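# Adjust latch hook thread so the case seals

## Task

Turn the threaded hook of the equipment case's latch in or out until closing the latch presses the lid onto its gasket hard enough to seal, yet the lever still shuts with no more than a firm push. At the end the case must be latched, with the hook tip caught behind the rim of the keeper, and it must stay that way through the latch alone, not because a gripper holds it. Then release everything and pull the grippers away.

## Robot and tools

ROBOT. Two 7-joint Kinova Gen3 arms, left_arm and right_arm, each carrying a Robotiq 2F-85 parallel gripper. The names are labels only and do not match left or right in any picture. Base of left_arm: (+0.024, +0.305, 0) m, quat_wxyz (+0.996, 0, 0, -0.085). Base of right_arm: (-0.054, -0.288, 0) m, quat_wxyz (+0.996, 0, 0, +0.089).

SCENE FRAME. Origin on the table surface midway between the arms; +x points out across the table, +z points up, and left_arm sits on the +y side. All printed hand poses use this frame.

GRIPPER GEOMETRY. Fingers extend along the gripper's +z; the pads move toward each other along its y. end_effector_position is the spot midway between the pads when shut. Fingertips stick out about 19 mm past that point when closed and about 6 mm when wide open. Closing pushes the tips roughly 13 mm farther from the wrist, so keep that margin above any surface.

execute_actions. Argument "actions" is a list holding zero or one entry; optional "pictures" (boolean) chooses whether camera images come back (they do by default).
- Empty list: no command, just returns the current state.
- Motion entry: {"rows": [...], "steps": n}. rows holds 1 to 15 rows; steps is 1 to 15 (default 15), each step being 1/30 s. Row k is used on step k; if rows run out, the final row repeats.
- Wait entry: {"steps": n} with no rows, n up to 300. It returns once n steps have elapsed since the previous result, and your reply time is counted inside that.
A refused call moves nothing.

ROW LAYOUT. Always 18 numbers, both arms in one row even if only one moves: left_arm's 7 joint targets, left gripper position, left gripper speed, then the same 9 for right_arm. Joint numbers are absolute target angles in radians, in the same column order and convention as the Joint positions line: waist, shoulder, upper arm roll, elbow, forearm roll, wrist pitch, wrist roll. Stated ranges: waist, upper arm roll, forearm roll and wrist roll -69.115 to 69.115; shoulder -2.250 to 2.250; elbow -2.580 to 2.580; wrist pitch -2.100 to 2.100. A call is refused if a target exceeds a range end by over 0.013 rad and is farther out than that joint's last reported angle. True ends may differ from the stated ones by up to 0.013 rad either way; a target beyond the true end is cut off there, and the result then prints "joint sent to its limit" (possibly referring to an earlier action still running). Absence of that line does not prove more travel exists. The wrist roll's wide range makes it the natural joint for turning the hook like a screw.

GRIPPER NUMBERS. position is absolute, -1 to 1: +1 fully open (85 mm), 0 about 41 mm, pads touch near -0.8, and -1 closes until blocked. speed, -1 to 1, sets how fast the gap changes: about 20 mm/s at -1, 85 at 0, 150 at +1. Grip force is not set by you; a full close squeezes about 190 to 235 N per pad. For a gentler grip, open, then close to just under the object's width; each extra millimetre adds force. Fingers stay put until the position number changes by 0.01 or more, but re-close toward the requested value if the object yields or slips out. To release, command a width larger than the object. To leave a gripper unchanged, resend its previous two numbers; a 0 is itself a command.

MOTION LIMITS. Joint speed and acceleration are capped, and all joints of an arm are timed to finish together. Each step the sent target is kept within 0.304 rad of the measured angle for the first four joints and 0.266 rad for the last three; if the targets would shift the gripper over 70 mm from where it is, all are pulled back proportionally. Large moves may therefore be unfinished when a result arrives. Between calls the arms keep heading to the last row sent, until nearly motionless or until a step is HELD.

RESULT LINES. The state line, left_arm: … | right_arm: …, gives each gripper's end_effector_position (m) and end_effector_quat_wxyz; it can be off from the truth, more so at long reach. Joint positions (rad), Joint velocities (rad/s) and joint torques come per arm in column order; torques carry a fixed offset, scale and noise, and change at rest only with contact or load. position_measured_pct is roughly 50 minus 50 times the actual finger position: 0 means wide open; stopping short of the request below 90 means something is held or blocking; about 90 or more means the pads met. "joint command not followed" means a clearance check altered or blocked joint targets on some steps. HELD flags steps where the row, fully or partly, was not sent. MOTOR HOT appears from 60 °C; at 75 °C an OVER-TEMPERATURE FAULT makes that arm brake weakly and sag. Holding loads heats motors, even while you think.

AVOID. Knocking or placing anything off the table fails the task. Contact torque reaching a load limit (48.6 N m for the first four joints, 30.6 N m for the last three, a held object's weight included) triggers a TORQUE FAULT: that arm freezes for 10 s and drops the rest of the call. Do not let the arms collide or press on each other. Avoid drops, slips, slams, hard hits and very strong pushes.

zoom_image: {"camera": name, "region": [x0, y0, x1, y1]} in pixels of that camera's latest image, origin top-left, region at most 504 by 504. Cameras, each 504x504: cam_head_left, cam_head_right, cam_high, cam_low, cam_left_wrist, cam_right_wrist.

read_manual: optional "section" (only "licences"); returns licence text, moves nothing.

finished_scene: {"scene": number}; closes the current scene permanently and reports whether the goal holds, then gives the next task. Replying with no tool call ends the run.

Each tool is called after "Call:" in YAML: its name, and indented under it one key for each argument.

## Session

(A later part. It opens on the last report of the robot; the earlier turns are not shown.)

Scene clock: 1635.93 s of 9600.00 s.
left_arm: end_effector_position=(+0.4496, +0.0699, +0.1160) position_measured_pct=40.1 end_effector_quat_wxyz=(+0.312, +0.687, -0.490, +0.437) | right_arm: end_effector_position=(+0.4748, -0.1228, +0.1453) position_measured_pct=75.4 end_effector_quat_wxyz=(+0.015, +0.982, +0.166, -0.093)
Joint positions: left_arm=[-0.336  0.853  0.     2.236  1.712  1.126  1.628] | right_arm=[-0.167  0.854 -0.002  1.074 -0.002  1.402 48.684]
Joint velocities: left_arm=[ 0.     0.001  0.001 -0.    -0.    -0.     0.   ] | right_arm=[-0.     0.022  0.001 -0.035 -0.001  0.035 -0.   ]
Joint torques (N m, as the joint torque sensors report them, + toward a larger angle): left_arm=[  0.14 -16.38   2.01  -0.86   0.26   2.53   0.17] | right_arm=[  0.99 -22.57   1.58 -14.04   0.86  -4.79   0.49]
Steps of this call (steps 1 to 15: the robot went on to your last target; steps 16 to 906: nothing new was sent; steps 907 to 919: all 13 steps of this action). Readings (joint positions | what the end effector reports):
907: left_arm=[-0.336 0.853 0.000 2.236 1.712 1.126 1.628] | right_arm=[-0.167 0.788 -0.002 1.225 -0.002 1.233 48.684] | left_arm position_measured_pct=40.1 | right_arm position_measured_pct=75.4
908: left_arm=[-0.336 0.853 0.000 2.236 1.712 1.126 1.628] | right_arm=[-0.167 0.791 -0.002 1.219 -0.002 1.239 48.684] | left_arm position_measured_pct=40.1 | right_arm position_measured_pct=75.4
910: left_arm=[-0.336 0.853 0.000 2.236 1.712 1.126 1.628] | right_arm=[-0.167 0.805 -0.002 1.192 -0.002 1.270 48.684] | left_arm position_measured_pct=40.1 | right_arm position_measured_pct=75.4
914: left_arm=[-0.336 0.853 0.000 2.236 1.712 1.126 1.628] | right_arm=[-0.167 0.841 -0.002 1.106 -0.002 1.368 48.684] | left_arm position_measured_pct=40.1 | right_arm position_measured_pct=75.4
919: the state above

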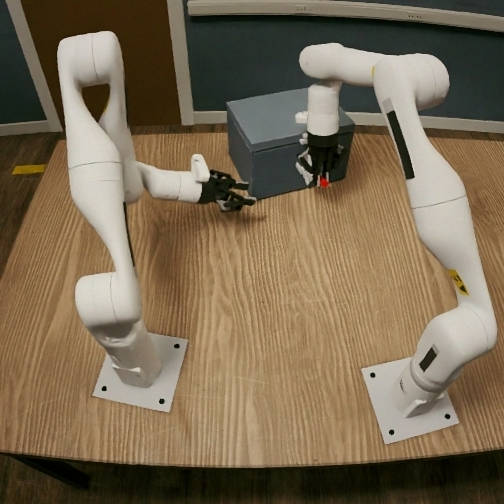

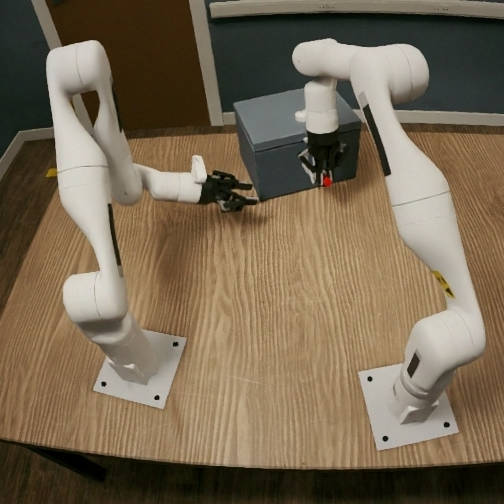

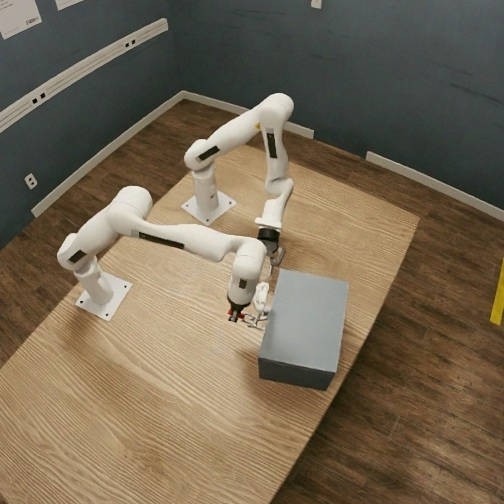

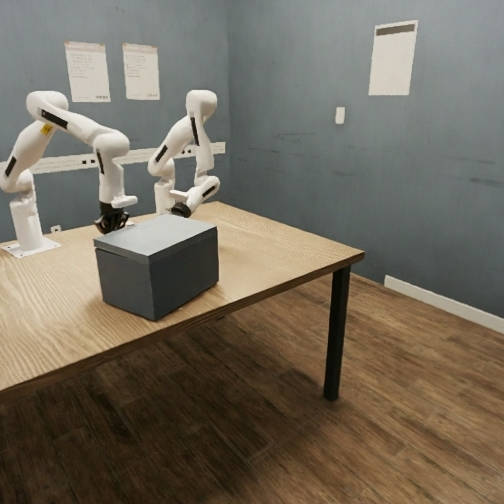

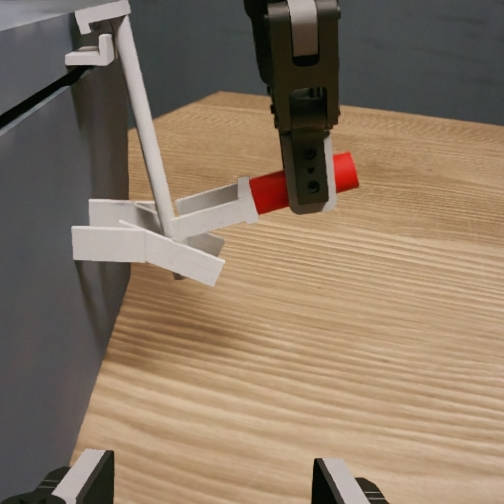

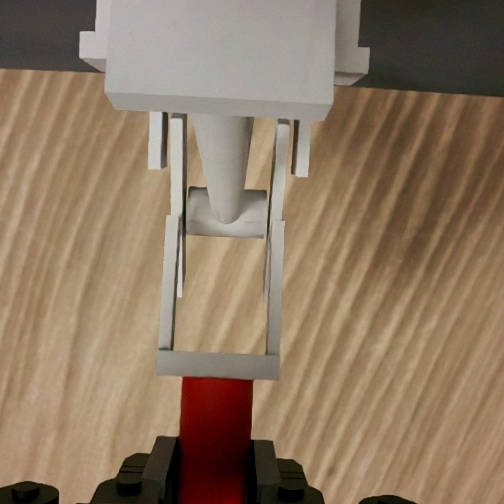

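Call:
execute_actions:
  actions:
    - {"rows":[[-0.336,0.853,0,2.236,1.712,1.126,1.628,0.2,0,-0.166,0.9408,0,0.89,0,1.5726,48.684,-0.6,0]],"steps":15}
  pictures: false

Call:
execute_actions:
  actions:
    - {"rows":[[-0.336,0.853,0,2.236,1.712,1.126,1.628,0.2,0,-0.166,0.9408,0,0.89,0,1.5726,48.684,-0.2,0]],"steps":12}

Scene clock: 1647.33 s of 9600.00 s.
left_arm: end_effector_position=(+0.4496, +0.0699, +0.1160) position_measured_pct=40.1 end_effector_quat_wxyz=(+0.312, +0.687, -0.490, +0.437) | right_arm: end_effector_position=(+0.4784, -0.1215, +0.1527) position_measured_pct=75.4 end_effector_quat_wxyz=(+0.023, +0.976, +0.165, -0.137)
Joint positions: left_arm=[-0.336  0.853  0.     2.236  1.712  1.126  1.628] | right_arm=[-0.167  0.937 -0.002  0.898 -0.002  1.585 48.684]
Joint velocities: left_arm=[ 0.001 -0.    -0.    -0.     0.     0.     0.001] | right_arm=[ 0.002  0.011  0.    -0.02   0.     0.019 -0.   ]
Joint torques (N m, as the joint torque sensors report them, + toward a larger angle): left_arm=[ -0.07 -16.13   2.3   -1.08   0.38   2.29   0.11] | right_arm=[  1.06 -22.54   1.6  -13.1    1.08  -5.33   0.37]
Steps of this call (steps 1 to 15: the robot went on to your last target; steps 16 to 327: nothing new was sent; steps 328 to 342: all 15 steps of this action). Readings (joint positions | what the end effector reports):
328: left_arm=[-0.336 0.853 0.000 2.236 1.712 1.126 1.628] | right_arm=[-0.167 0.857 -0.002 1.071 -0.002 1.406 48.684] | left_arm position_measured_pct=40.1 | right_arm position_measured_pct=75.4
329: left_arm=[-0.336 0.853 0.000 2.236 1.712 1.126 1.628] | right_arm=[-0.167 0.860 -0.002 1.065 -0.002 1.412 48.684] | left_arm position_measured_pct=40.1 | right_arm position_measured_pct=75.4
331: left_arm=[-0.336 0.853 0.000 2.236 1.712 1.126 1.628] | right_arm=[-0.167 0.874 -0.002 1.038 -0.002 1.441 48.684] | left_arm position_measured_pct=40.1 | right_arm position_measured_pct=75.4
335: left_arm=[-0.336 0.853 0.000 2.236 1.712 1.126 1.628] | right_arm=[-0.167 0.917 -0.002 0.943 -0.002 1.540 48.684] | left_arm position_measured_pct=40.1 | right_arm position_measured_pct=75.4
342: the state above

Scene clock: 1647.73 s of 9600.00 s.
left_arm: end_effector_position=(+0.4496, +0.0699, +0.1160) position_measured_pct=40.1 end_effector_quat_wxyz=(+0.312, +0.687, -0.490, +0.437) | right_arm: end_effector_position=(+0.4849, -0.1215, +0.1513) position_measured_pct=59.9 end_effector_quat_wxyz=(+0.023, +0.978, +0.165, -0.128)
Joint positions: left_arm=[-0.336  0.853  0.     2.236  1.712  1.126  1.628] | right_arm=[-0.166  0.941  0.     0.89   0.     1.573 48.684]
Joint velocities: left_arm=[-0.    -0.002 -0.002  0.     0.     0.001  0.001] | right_arm=[ 0.002  0.002  0.    -0.001 -0.     0.001  0.   ]
Joint torques (N m, as the joint torque sensors report them, + toward a larger angle): left_arm=[ -0.29 -16.09   2.47  -1.01   0.52   2.3    0.15] | right_arm=[ -0.26 -24.67   0.78  -8.57  -0.22   0.74   0.06]
Steps of this call (steps 1 to 12: all 12 steps of this action). Readings (joint positions | what the end effector reports):
1: left_arm=[-0.336 0.853 0.000 2.236 1.712 1.126 1.628] | right_arm=[-0.167 0.937 -0.002 0.897 -0.002 1.585 48.684] | left_arm position_measured_pct=40.1 | right_arm position_measured_pct=75.4
2: left_arm=[-0.336 0.853 0.000 2.236 1.712 1.126 1.628] | right_arm=[-0.167 0.937 -0.002 0.897 -0.002 1.585 48.684] | left_arm position_measured_pct=40.1 | right_arm position_measured_pct=75.0
4: left_arm=[-0.336 0.853 0.000 2.236 1.712 1.126 1.628] | right_arm=[-0.167 0.939 -0.001 0.894 -0.001 1.576 48.684] | left_arm position_measured_pct=40.1 | right_arm position_measured_pct=70.6
8: left_arm=[-0.336 0.853 0.000 2.236 1.712 1.126 1.628] | right_arm=[-0.166 0.940 0.000 0.890 0.000 1.573 48.684] | left_arm position_measured_pct=40.1 | right_arm position_measured_pct=61.5
12: the state above

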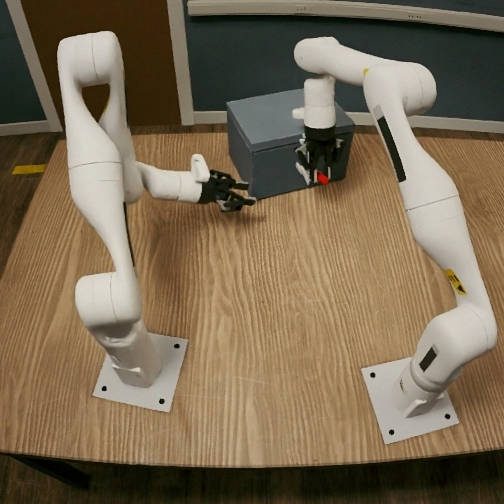

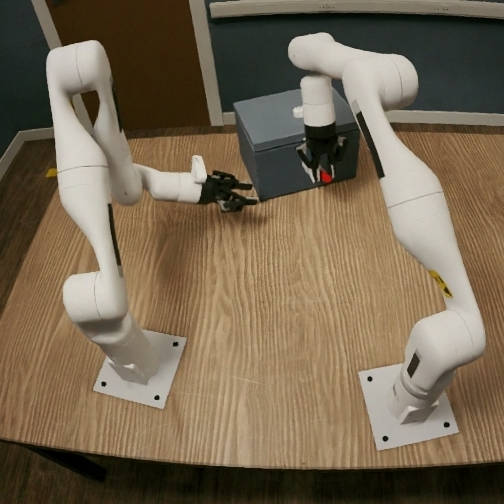

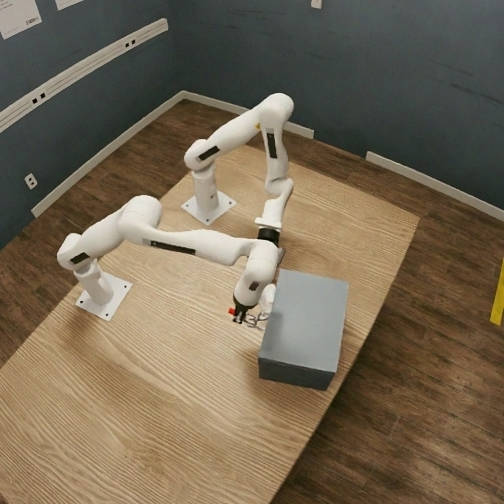

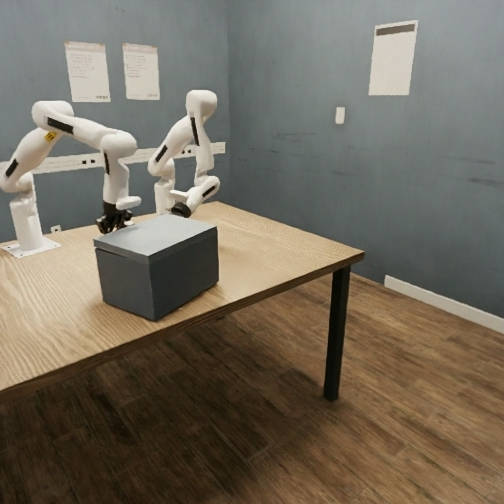

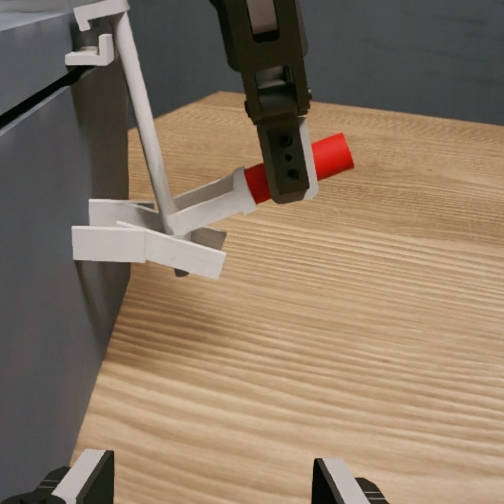

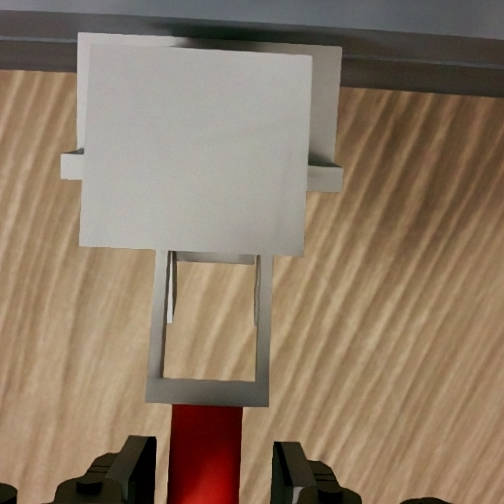

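Call:
execute_actions:
  actions:
    - {"rows":[[-0.336,0.853,0,2.236,1.712,1.126,1.628,0.2,0,-0.166,0.7798,0,1.0671,0,1.4343,48.684,-0.2,0],[-0.336,0.853,0,2.236,1.712,1.126,1.628,0.2,0,-0.166,0.7798,0,1.0671,0,1.4343,48.684,-0.2,0],[-0.336,0.853,0,2.236,1.712,1.126,1.628,0.2,0,-0.166,0.7798,0,1.0671,0,1.4343,48.684,-0.2,0],[-0.336,0.853,0,2.236,1.712,1.126,1.628,0.2,0,-0.166,0.7798,0,1.0671,0,1.4343,48.684,-0.2,0],[-0.336,0.853,0,2.236,1.712,1.126,1.628,0.2,0,-0.166,0.7798,0,1.0671,0,1.4343,48.684,-0.2,0],[-0.336,0.853,0,2.236,1.712,1.126,1.628,0.2,0,-0.166,0.7798,0,1.0671,0,1.4343,48.684,-0.2,0],[-0.336,0.853,0,2.236,1.712,1.126,1.628,0.2,0,-0.166,0.7798,0,1.0671,0,1.4343,48.684,-0.2,0],[-0.336,0.853,0,2.236,1.712,1.126,1.628,0.2,0,-0.166,0.7798,0,1.0671,0,1.4343,48.684,-0.2,0],[-0.336,0.853,0,2.236,1.712,1.126,1.628,0.2,0,-0.166,0.7798,0,1.0671,0,1.4343,48.684,-0.2,0],[-0.336,0.853,0,2.236,1.712,1.126,1.628,0.2,0,-0.166,0.7798,0,1.0671,0,1.4343,48.684,-0.2,0],[-0.336,0.853,0,2.236,1.712,1.126,1.628,0.2,0,-0.165,0.641,0,1.1245,0,1.3761,48.684,0.1,0]],"steps":15}
  pictures: false

Call:
execute_actions:
  actions:
    - {"rows":[[-0.336,0.853,0,2.236,1.712,1.126,1.628,0.2,0,-0.165,0.641,0,1.1245,0,1.3761,48.684,0.1,0],[-0.336,0.853,0,2.236,1.712,1.126,1.628,0.2,0,-0.165,0.641,0,1.1245,0,1.3761,48.684,0.1,0],[-0.336,0.853,0,2.236,1.712,1.126,1.628,0.2,0,-0.165,0.641,0,1.1245,0,1.3761,48.684,0.1,0],[-0.336,0.853,0,2.236,1.712,1.126,1.628,0.2,0,-0.165,0.641,0,1.1245,0,1.3761,48.684,0.1,0],[-0.336,0.853,0,2.236,1.712,1.126,1.628,0.2,0,-0.165,0.641,0,1.1245,0,1.3761,48.684,0.1,0],[-0.336,0.853,0,2.236,1.712,1.126,1.628,0.2,0,-0.165,0.641,0,1.1245,0,1.3761,48.684,0.1,0],[-0.336,0.853,0,2.236,1.712,1.126,1.628,0.2,0,-0.163,0.7462,0,0.8164,0,1.579,48.68,0.1,0]],"steps":15}
  pictures: false

Call:
execute_actions:
  actions:
    - {"rows":[[-0.336,0.853,0,2.236,1.712,1.126,1.628,0.2,0,-0.163,0.7462,0,0.8164,0,1.579,48.68,0.1,0],[-0.336,0.853,0,2.236,1.712,1.126,1.628,0.2,0,-0.163,0.7462,0,0.8164,0,1.579,48.68,0.1,0],[-0.336,0.853,0,2.236,1.712,1.126,1.628,0.2,0,-0.163,0.7462,0,0.8164,0,1.579,48.68,0.1,0],[-0.336,0.853,0,2.236,1.712,1.126,1.628,0.2,0,-0.1616,0.8627,0,0.5992,0,1.6797,48.68,0.1,0]],"steps":15}

Scene clock: 1698.27 s of 9600.00 s.
left_arm: end_effector_position=(+0.4496, +0.0699, +0.1160) position_measured_pct=40.1 end_effector_quat_wxyz=(+0.312, +0.687, -0.490, +0.437) | right_arm: end_effector_position=(+0.4803, -0.1233, +0.2206) position_measured_pct=52.8 end_effector_quat_wxyz=(+0.006, +0.986, +0.166, -0.033)
Joint positions: left_arm=[-0.336  0.853  0.     2.236  1.712  1.126  1.628] | right_arm=[-0.166  0.708 -0.     1.098 -0.     1.404 48.684]
Joint velocities: left_arm=[-0.     0.001 -0.001 -0.     0.    -0.     0.   ] | right_arm=[ 0.007 -0.636  0.002  0.215  0.    -0.25  -0.   ]
Joint torques (N m, as the joint torque sensors report them, + toward a larger angle): left_arm=[ -0.66 -16.23   2.54  -0.52   0.58   2.3   -0.13] | right_arm=[ -0.1  -18.3   -0.51  -7.76  -0.07   0.19   0.28]
Steps of this call (steps 1 to 15: the robot went on to your last target; steps 16 to 1501: nothing new was sent; steps 1502 to 1516: all 15 steps of this action). Readings (joint positions | what the end effector reports):
1502: left_arm=[-0.336 0.853 0.000 2.236 1.712 1.126 1.628] | right_arm=[-0.166 0.939 -0.000 0.891 0.000 1.572 48.684] | left_arm position_measured_pct=40.1 | right_arm position_measured_pct=59.9
1503: left_arm=[-0.336 0.853 0.000 2.236 1.712 1.126 1.628] | right_arm=[-0.166 0.934 -0.000 0.898 0.000 1.567 48.684] | left_arm position_measured_pct=40.1 | right_arm position_measured_pct=59.9
1505: left_arm=[-0.336 0.853 0.000 2.236 1.712 1.126 1.628] | right_arm=[-0.166 0.906 -0.000 0.926 -0.000 1.547 48.684] | left_arm position_measured_pct=40.1 | right_arm position_measured_pct=59.9
1509: left_arm=[-0.336 0.853 0.000 2.236 1.712 1.126 1.628] | right_arm=[-0.166 0.820 0.000 1.020 -0.000 1.471 48.684] | left_arm position_measured_pct=40.1 | right_arm position_measured_pct=59.9
1516: the state above

Scene clock: 1698.77 s of 9600.00 s.
left_arm: end_effector_position=(+0.4496, +0.0699, +0.1160) position_measured_pct=40.1 end_effector_quat_wxyz=(+0.312, +0.687, -0.490, +0.437) | right_arm: end_effector_position=(+0.5060, -0.1154, +0.2683) position_measured_pct=45.2 end_effector_quat_wxyz=(+0.001, +0.987, +0.164, -0.004)
Joint positions: left_arm=[-0.336  0.853  0.     2.236  1.712  1.126  1.628] | right_arm=[-0.164  0.71  -0.     0.938  0.     1.502 48.682]
Joint velocities: left_arm=[ 0.001 -0.002  0.001 -0.     0.     0.    -0.   ] | right_arm=[ 0.004  0.285 -0.    -1.014  0.     0.648 -0.013]
Joint torques (N m, as the joint torque sensors report them, + toward a larger angle): left_arm=[  0.25 -16.88   2.42  -0.91   0.68   2.4    0.1 ] | right_arm=[  0.15 -23.6    0.39  -8.52  -0.27   0.16   0.22]
Steps of this call (steps 1 to 15: all 15 steps of this action). Readings (joint positions | what the end effector reports):
1: left_arm=[-0.336 0.853 0.000 2.236 1.712 1.126 1.628] | right_arm=[-0.165 0.689 -0.000 1.104 -0.000 1.396 48.684] | left_arm position_measured_pct=40.1 | right_arm position_measured_pct=50.0
2: left_arm=[-0.336 0.853 0.000 2.236 1.712 1.126 1.628] | right_arm=[-0.165 0.673 0.000 1.110 0.000 1.389 48.684] | left_arm position_measured_pct=40.1 | right_arm position_measured_pct=47.6
4: left_arm=[-0.336 0.853 0.000 2.236 1.712 1.126 1.628] | right_arm=[-0.165 0.654 0.000 1.118 0.000 1.380 48.684] | left_arm position_measured_pct=40.1 | right_arm position_measured_pct=45.6
8: left_arm=[-0.336 0.853 0.000 2.236 1.712 1.126 1.628] | right_arm=[-0.165 0.649 0.000 1.117 -0.000 1.382 48.684] | left_arm position_measured_pct=40.1 | right_arm position_measured_pct=45.2
15: the state above

Scene clock: 1699.27 s of 9600.00 s.
left_arm: end_effector_position=(+0.4496, +0.0699, +0.1160) position_measured_pct=40.1 end_effector_quat_wxyz=(+0.312, +0.687, -0.490, +0.437) | right_arm: end_effector_position=(+0.5496, -0.1012, +0.2832) position_measured_pct=45.2 end_effector_quat_wxyz=(-0.000, +0.987, +0.162, +0.001)
Joint positions: left_arm=[-0.336  0.853  0.     2.236  1.712  1.126  1.628] | right_arm=[-0.162  0.857 -0.     0.605  0.     1.678 48.68 ]
Joint velocities: left_arm=[ 0.001  0.    -0.    -0.    -0.     0.    -0.001] | right_arm=[-0.001  0.038  0.001 -0.083 -0.     0.039 -0.   ]
Joint torques (N m, as the joint torque sensors report them, + toward a larger angle): left_arm=[ -0.6  -16.43   2.39  -0.63   0.19   2.37   0.12] | right_arm=[ -0.16 -25.59   0.22  -9.56  -0.05   0.48   0.3 ]
Steps of this call (steps 1 to 15: all 15 steps of this action). Readings (joint positions | what the end effector reports):
1: left_arm=[-0.336 0.853 0.000 2.236 1.712 1.126 1.628] | right_arm=[-0.164 0.719 -0.000 0.906 0.000 1.522 48.681] | left_arm position_measured_pct=40.1 | right_arm position_measured_pct=45.2
2: left_arm=[-0.336 0.853 0.000 2.236 1.712 1.126 1.628] | right_arm=[-0.163 0.726 -0.000 0.879 0.000 1.540 48.681] | left_arm position_measured_pct=40.1 | right_arm position_measured_pct=45.2
4: left_arm=[-0.336 0.853 0.000 2.236 1.712 1.126 1.628] | right_arm=[-0.163 0.738 0.000 0.838 -0.000 1.566 48.680] | left_arm position_measured_pct=40.1 | right_arm position_measured_pct=45.2
8: left_arm=[-0.336 0.853 0.000 2.236 1.712 1.126 1.628] | right_arm=[-0.162 0.791 0.000 0.724 0.000 1.623 48.680] | left_arm position_measured_pct=40.1 | right_arm position_measured_pct=45.2
15: the state above

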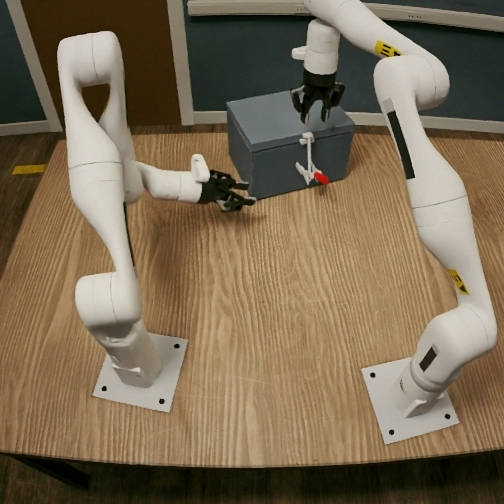

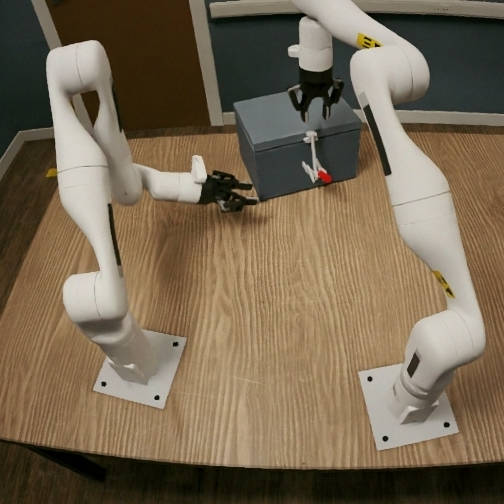

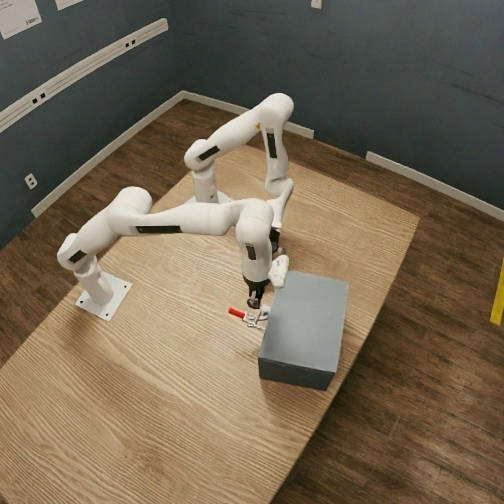

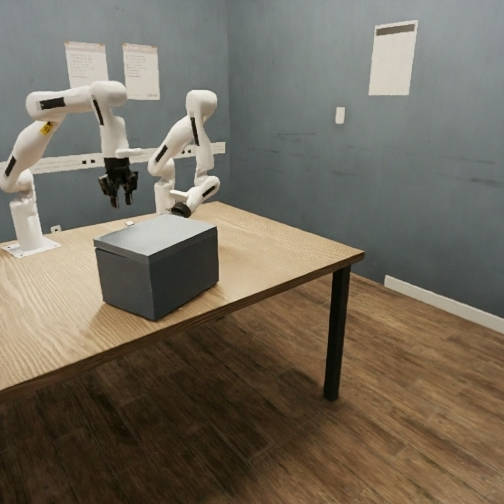

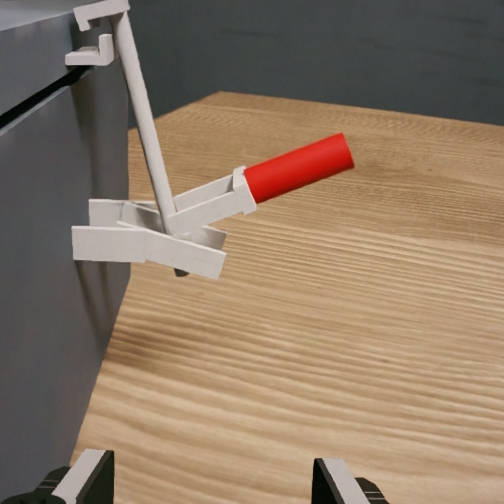

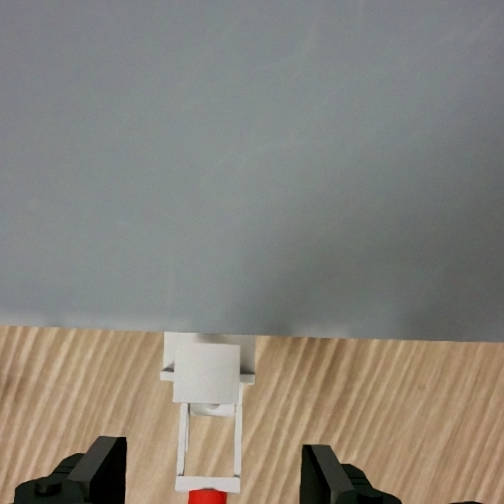

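Call:
execute_actions:
  actions:
    - {"rows":[[-0.336,0.853,0,2.236,1.712,1.126,1.628,0.2,0,-0.1616,0.8735,0,0.6546,0,1.6135,48.68,0.1,0],[-0.336,0.853,0,2.236,1.712,1.126,1.628,0.2,0,-0.1616,0.8735,0,0.6546,0,1.6135,48.68,0.1,0],[-0.336,0.853,0,2.236,1.712,1.126,1.628,0.2,0,-0.1616,0.8735,0,0.6546,0,1.6135,48.68,0.1,0],[-0.336,0.853,0,2.236,1.712,1.126,1.628,0.2,0,-0.1616,0.8735,0,0.6546,0,1.6135,48.68,0.1,0],[-0.336,0.853,0,2.236,1.712,1.126,1.628,0.2,0,-0.1616,0.8843,0,0.7099,0,1.5474,48.68,0.1,0]],"steps":15}

Scene clock: 1716.23 s of 9600.00 s.
left_arm: end_effector_position=(+0.4496, +0.0699, +0.1160) position_measured_pct=40.1 end_effector_quat_wxyz=(+0.312, +0.687, -0.490, +0.437) | right_arm: end_effector_position=(+0.5577, -0.0984, +0.2331) position_measured_pct=45.2 end_effector_quat_wxyz=(+0.000, +0.987, +0.162, -0.000)
Joint positions: left_arm=[-0.336  0.853  0.     2.236  1.712  1.126  1.628] | right_arm=[-0.162  0.885 -0.     0.709 -0.     1.549 48.68 ]
Joint velocities: left_arm=[-0.     0.001  0.     0.     0.    -0.    -0.   ] | right_arm=[-0.001 -0.001  0.     0.015  0.    -0.016 -0.   ]
Joint torques (N m, as the joint torque sensors report them, + toward a larger angle): left_arm=[ -0.42 -16.52   2.81  -0.77   0.39   2.31  -0.1 ] | right_arm=[ -0.34 -25.27   0.34  -9.31  -0.16  -0.31   0.27]
Steps of this call (steps 1 to 15: the robot went on to your last target; steps 16 to 494: nothing new was sent; steps 495 to 509: all 15 steps of this action). Readings (joint positions | what the end effector reports):
495: left_arm=[-0.336 0.853 0.000 2.236 1.712 1.126 1.628] | right_arm=[-0.162 0.863 0.000 0.600 -0.000 1.679 48.680] | left_arm position_measured_pct=40.1 | right_arm position_measured_pct=45.2
496: left_arm=[-0.336 0.853 0.000 2.236 1.712 1.126 1.628] | right_arm=[-0.162 0.863 0.000 0.606 -0.000 1.673 48.680] | left_arm position_measured_pct=40.1 | right_arm position_measured_pct=45.2
498: left_arm=[-0.336 0.853 0.000 2.236 1.712 1.126 1.628] | right_arm=[-0.162 0.867 0.000 0.628 0.000 1.646 48.680] | left_arm position_measured_pct=40.1 | right_arm position_measured_pct=45.2
502: left_arm=[-0.336 0.853 0.000 2.236 1.712 1.126 1.628] | right_arm=[-0.162 0.878 0.000 0.679 0.000 1.585 48.680] | left_arm position_measured_pct=40.1 | right_arm position_measured_pct=45.2
509: the state above

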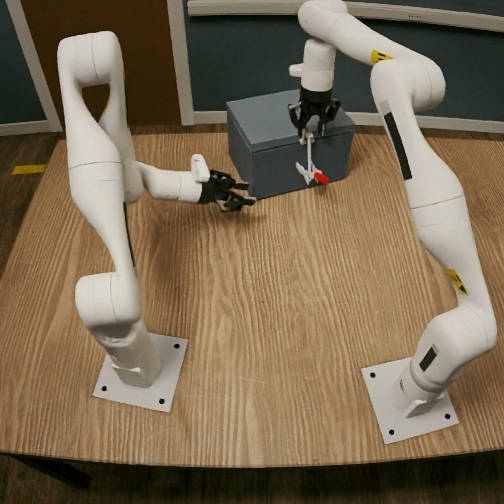

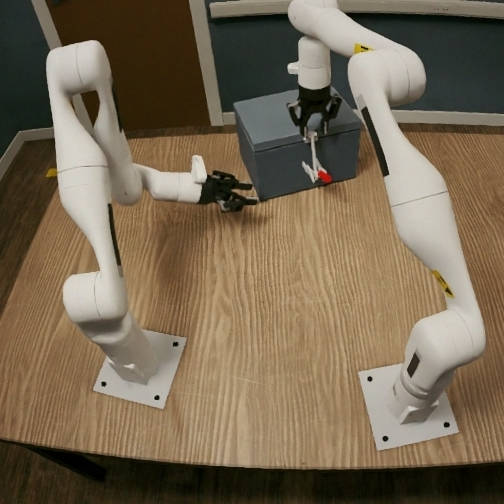

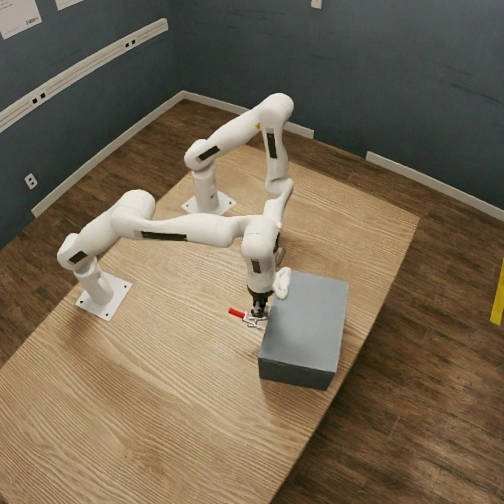

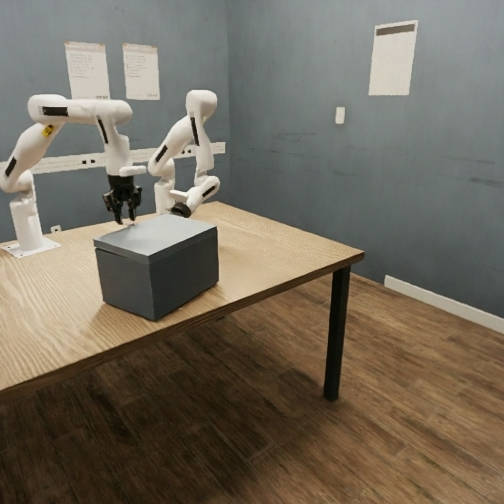

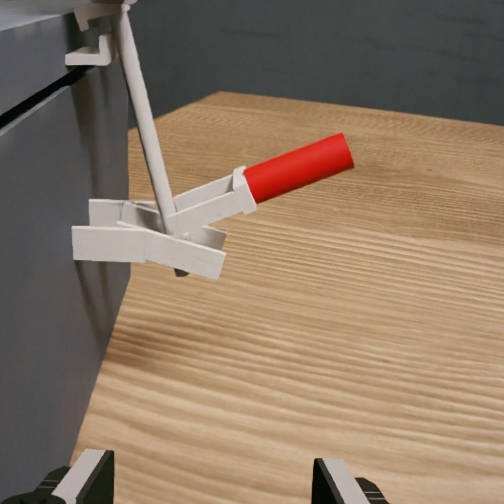

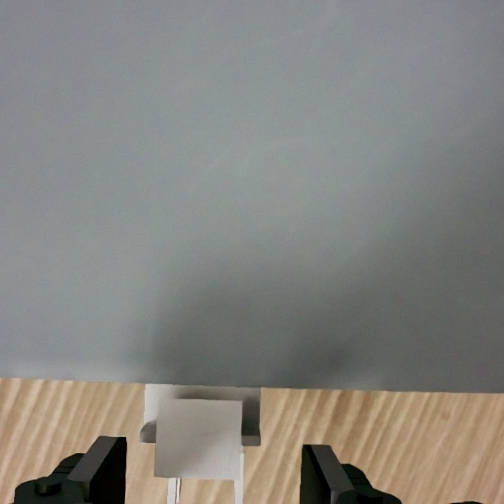

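Call:
execute_actions:
  actions:
    - {"rows":[[-0.336,0.853,0,2.236,1.712,1.126,1.628,0.2,0,-0.1655,0.8858,0,0.7156,0,1.5402,48.68,-0.2,0]],"steps":15}

Call:
zoom_image:
  camera: "cam_left_wrist"
  region: [40, 0, 200, 100]

Scene clock: 1733.93 s of 9600.00 s.
left_arm: end_effector_position=(+0.4496, +0.0699, +0.1160) position_measured_pct=40.1 end_effector_quat_wxyz=(+0.312, +0.687, -0.490, +0.437) | right_arm: end_effector_position=(+0.5573, -0.0959, +0.2301) position_measured_pct=59.9 end_effector_quat_wxyz=(-0.000, +0.987, +0.164, -0.000)
Joint positions: left_arm=[-0.336  0.853  0.     2.236  1.712  1.126  1.628] | right_arm=[-0.165  0.886 -0.     0.716 -0.     1.54  48.68 ]
Joint velocities: left_arm=[ 0.     0.001 -0.     0.001 -0.    -0.    -0.001] | right_arm=[-0.001  0.001  0.     0.    -0.    -0.     0.   ]
Joint torques (N m, as the joint torque sensors report them, + toward a larger angle): left_arm=[  0.13 -16.66   2.76  -1.03   0.34   2.38   0.2 ] | right_arm=[ -0.37 -25.04   0.12  -9.65  -0.26   0.07   0.  ]
Steps of this call (steps 1 to 15: the robot went on to your last target; steps 16 to 516: nothing new was sent; steps 517 to 531: all 15 steps of this action). Readings (joint positions | what the end effector reports):
517: left_arm=[-0.336 0.853 0.000 2.236 1.712 1.126 1.628] | right_arm=[-0.162 0.884 0.000 0.710 0.000 1.547 48.680] | left_arm position_measured_pct=40.1 | right_arm position_measured_pct=45.2
518: left_arm=[-0.336 0.853 0.000 2.236 1.712 1.126 1.628] | right_arm=[-0.163 0.885 0.000 0.712 0.000 1.545 48.680] | left_arm position_measured_pct=40.1 | right_arm position_measured_pct=45.6
520: left_arm=[-0.336 0.853 0.000 2.236 1.712 1.126 1.628] | right_arm=[-0.164 0.885 -0.000 0.714 -0.000 1.542 48.680] | left_arm position_measured_pct=40.1 | right_arm position_measured_pct=49.6
524: left_arm=[-0.336 0.853 0.000 2.236 1.712 1.126 1.628] | right_arm=[-0.165 0.886 -0.000 0.715 -0.000 1.541 48.680] | left_arm position_measured_pct=40.1 | right_arm position_measured_pct=58.7
531: the state above

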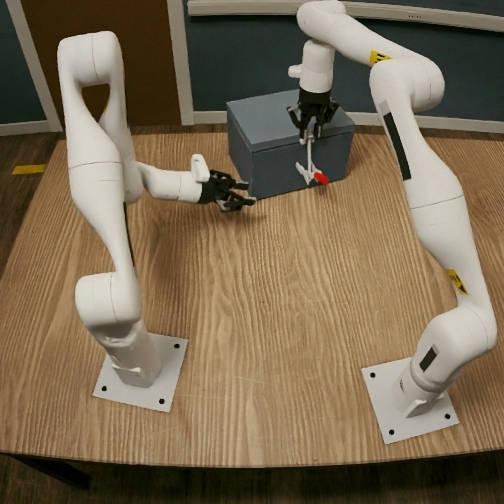

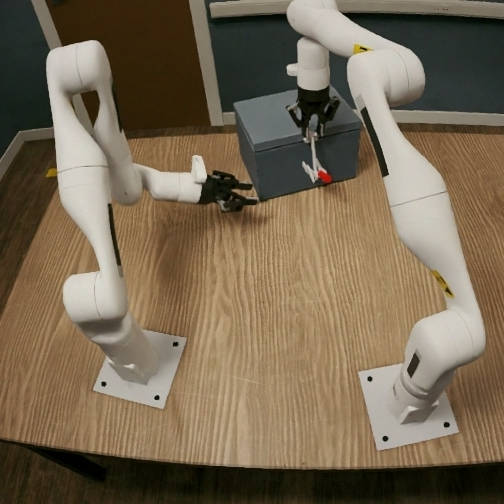

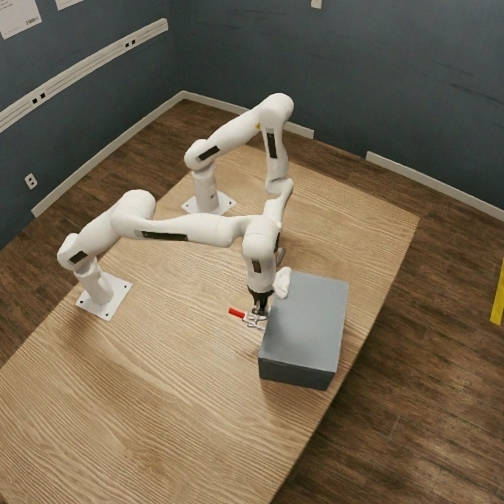

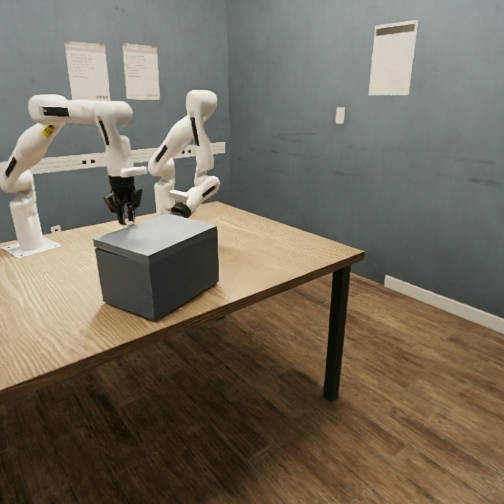

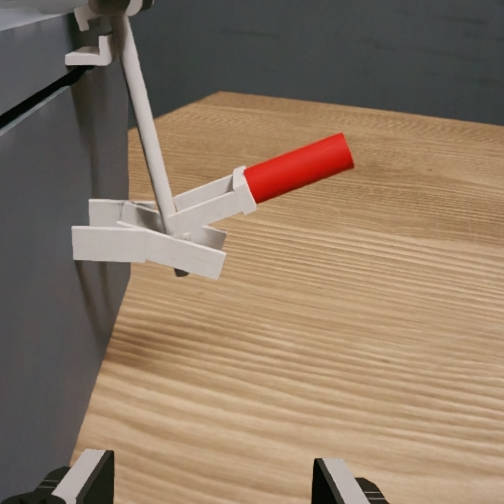

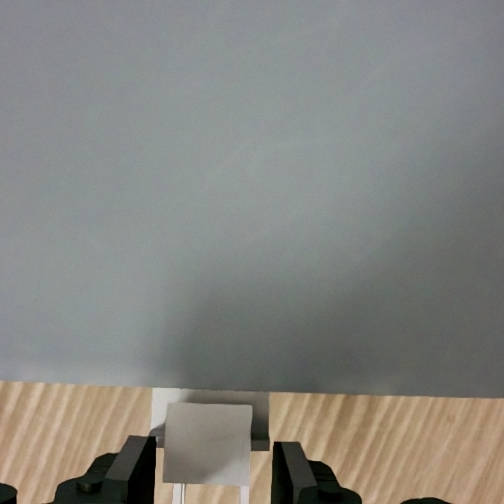

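Region (40, 0, 200, 100) of cam_left_wrist's 504x504 image, scaled by 3.150; it fills the top 315 rows of this view, and the rest is white.

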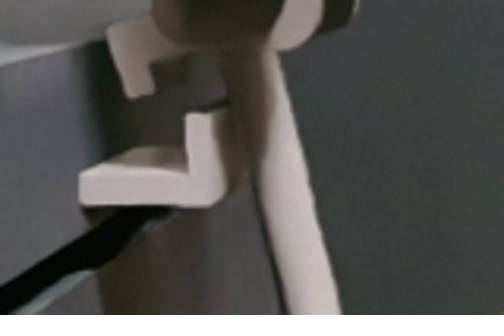

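Call:
execute_actions:
  actions:
    - {"rows":[[-0.336,0.853,0,2.236,1.712,1.126,1.628,0.2,0,-0.166,0.8871,0,0.7203,0,1.5342,48.68,-0.2,0],[-0.336,0.853,0,2.236,1.712,1.126,1.628,0.2,0,-0.166,0.8871,0,0.7203,0,1.5342,48.68,-0.2,0],[-0.336,0.853,0,2.236,1.712,1.126,1.628,0.2,0,-0.166,0.8871,0,0.7203,0,1.5342,48.68,-0.2,0],[-0.336,0.853,0,2.236,1.712,1.126,1.628,0.2,0,-0.166,0.8871,0,0.7203,0,1.5342,48.68,-0.2,0],[-0.336,0.853,0,2.236,1.712,1.126,1.628,0.2,0,-0.166,0.8871,0,0.7203,0,1.5342,48.68,-0.33,-1]],"steps":15}

Call:
zoom_image:
  camera: "cam_left_wrist"
  region: [40, 0, 200, 100]

Scene clock: 1757.37 s of 9600.00 s.
left_arm: end_effector_position=(+0.4496, +0.0699, +0.1160) position_measured_pct=40.1 end_effector_quat_wxyz=(+0.312, +0.687, -0.490, +0.437) | right_arm: end_effector_position=(+0.5574, -0.0953, +0.2278) position_measured_pct=65.9 end_effector_quat_wxyz=(-0.000, +0.986, +0.164, +0.000)
Joint positions: left_arm=[-0.336  0.853  0.     2.236  1.712  1.126  1.628] | right_arm=[-0.166  0.887 -0.     0.72  -0.     1.534 48.68 ]
Joint velocities: left_arm=[-0.    -0.     0.     0.    -0.001  0.    -0.001] | right_arm=[-0.006  0.001 -0.006  0.    -0.005 -0.     0.   ]
Joint torques (N m, as the joint torque sensors report them, + toward a larger angle): left_arm=[ -0.51 -16.67   2.55  -0.51   0.56   2.29   0.12] | right_arm=[  0.87 -25.08   0.25  -9.39   0.34  -0.13   0.21]
Steps of this call (steps 1 to 15: the robot went on to your last target; steps 16 to 688: nothing new was sent; steps 689 to 703: all 15 steps of this action). Readings (joint positions | what the end effector reports):
689: left_arm=[-0.336 0.853 0.000 2.236 1.712 1.126 1.628] | right_arm=[-0.166 0.886 0.000 0.716 0.000 1.540 48.680] | left_arm position_measured_pct=40.1 | right_arm position_measured_pct=59.9
690: left_arm=[-0.336 0.853 0.000 2.236 1.712 1.126 1.628] | right_arm=[-0.166 0.886 0.000 0.717 0.000 1.538 48.680] | left_arm position_measured_pct=40.1 | right_arm position_measured_pct=59.9
692: left_arm=[-0.336 0.853 0.000 2.236 1.712 1.126 1.628] | right_arm=[-0.166 0.887 -0.000 0.719 -0.000 1.536 48.680] | left_arm position_measured_pct=40.1 | right_arm position_measured_pct=59.9
696: left_arm=[-0.336 0.853 0.000 2.236 1.712 1.126 1.628] | right_arm=[-0.166 0.887 -0.000 0.720 -0.000 1.535 48.680] | left_arm position_measured_pct=40.1 | right_arm position_measured_pct=61.1
703: the state above

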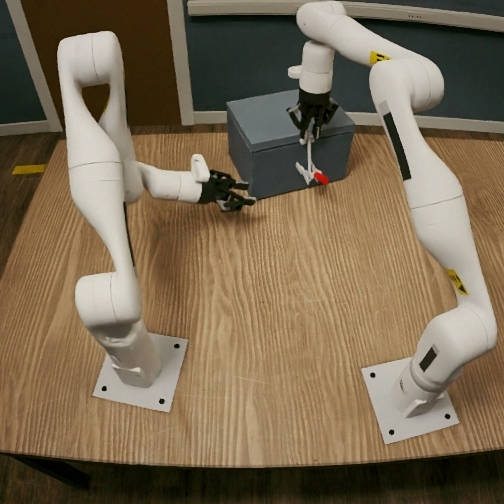

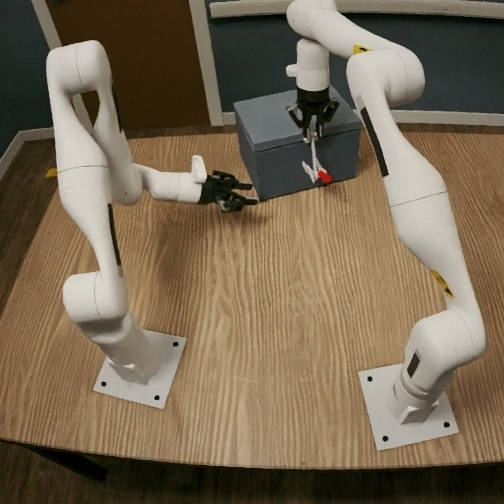

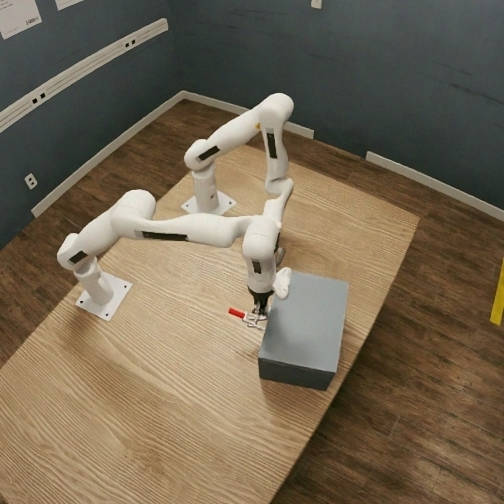

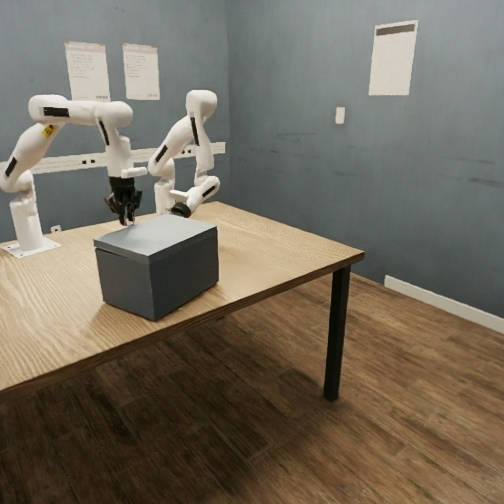

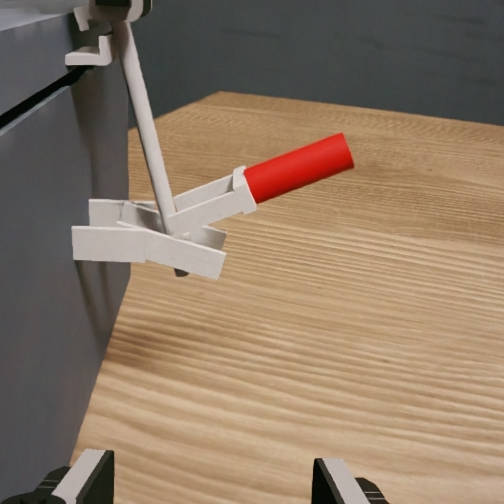

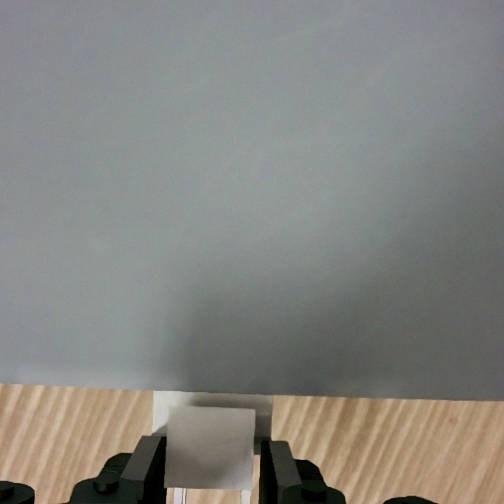

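Region (40, 0, 200, 100) of cam_left_wrist's 504x504 image, scaled by 3.150; it fills the top 315 rows of this view, and the rest is white.

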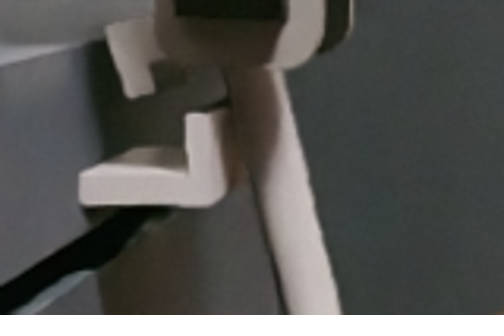

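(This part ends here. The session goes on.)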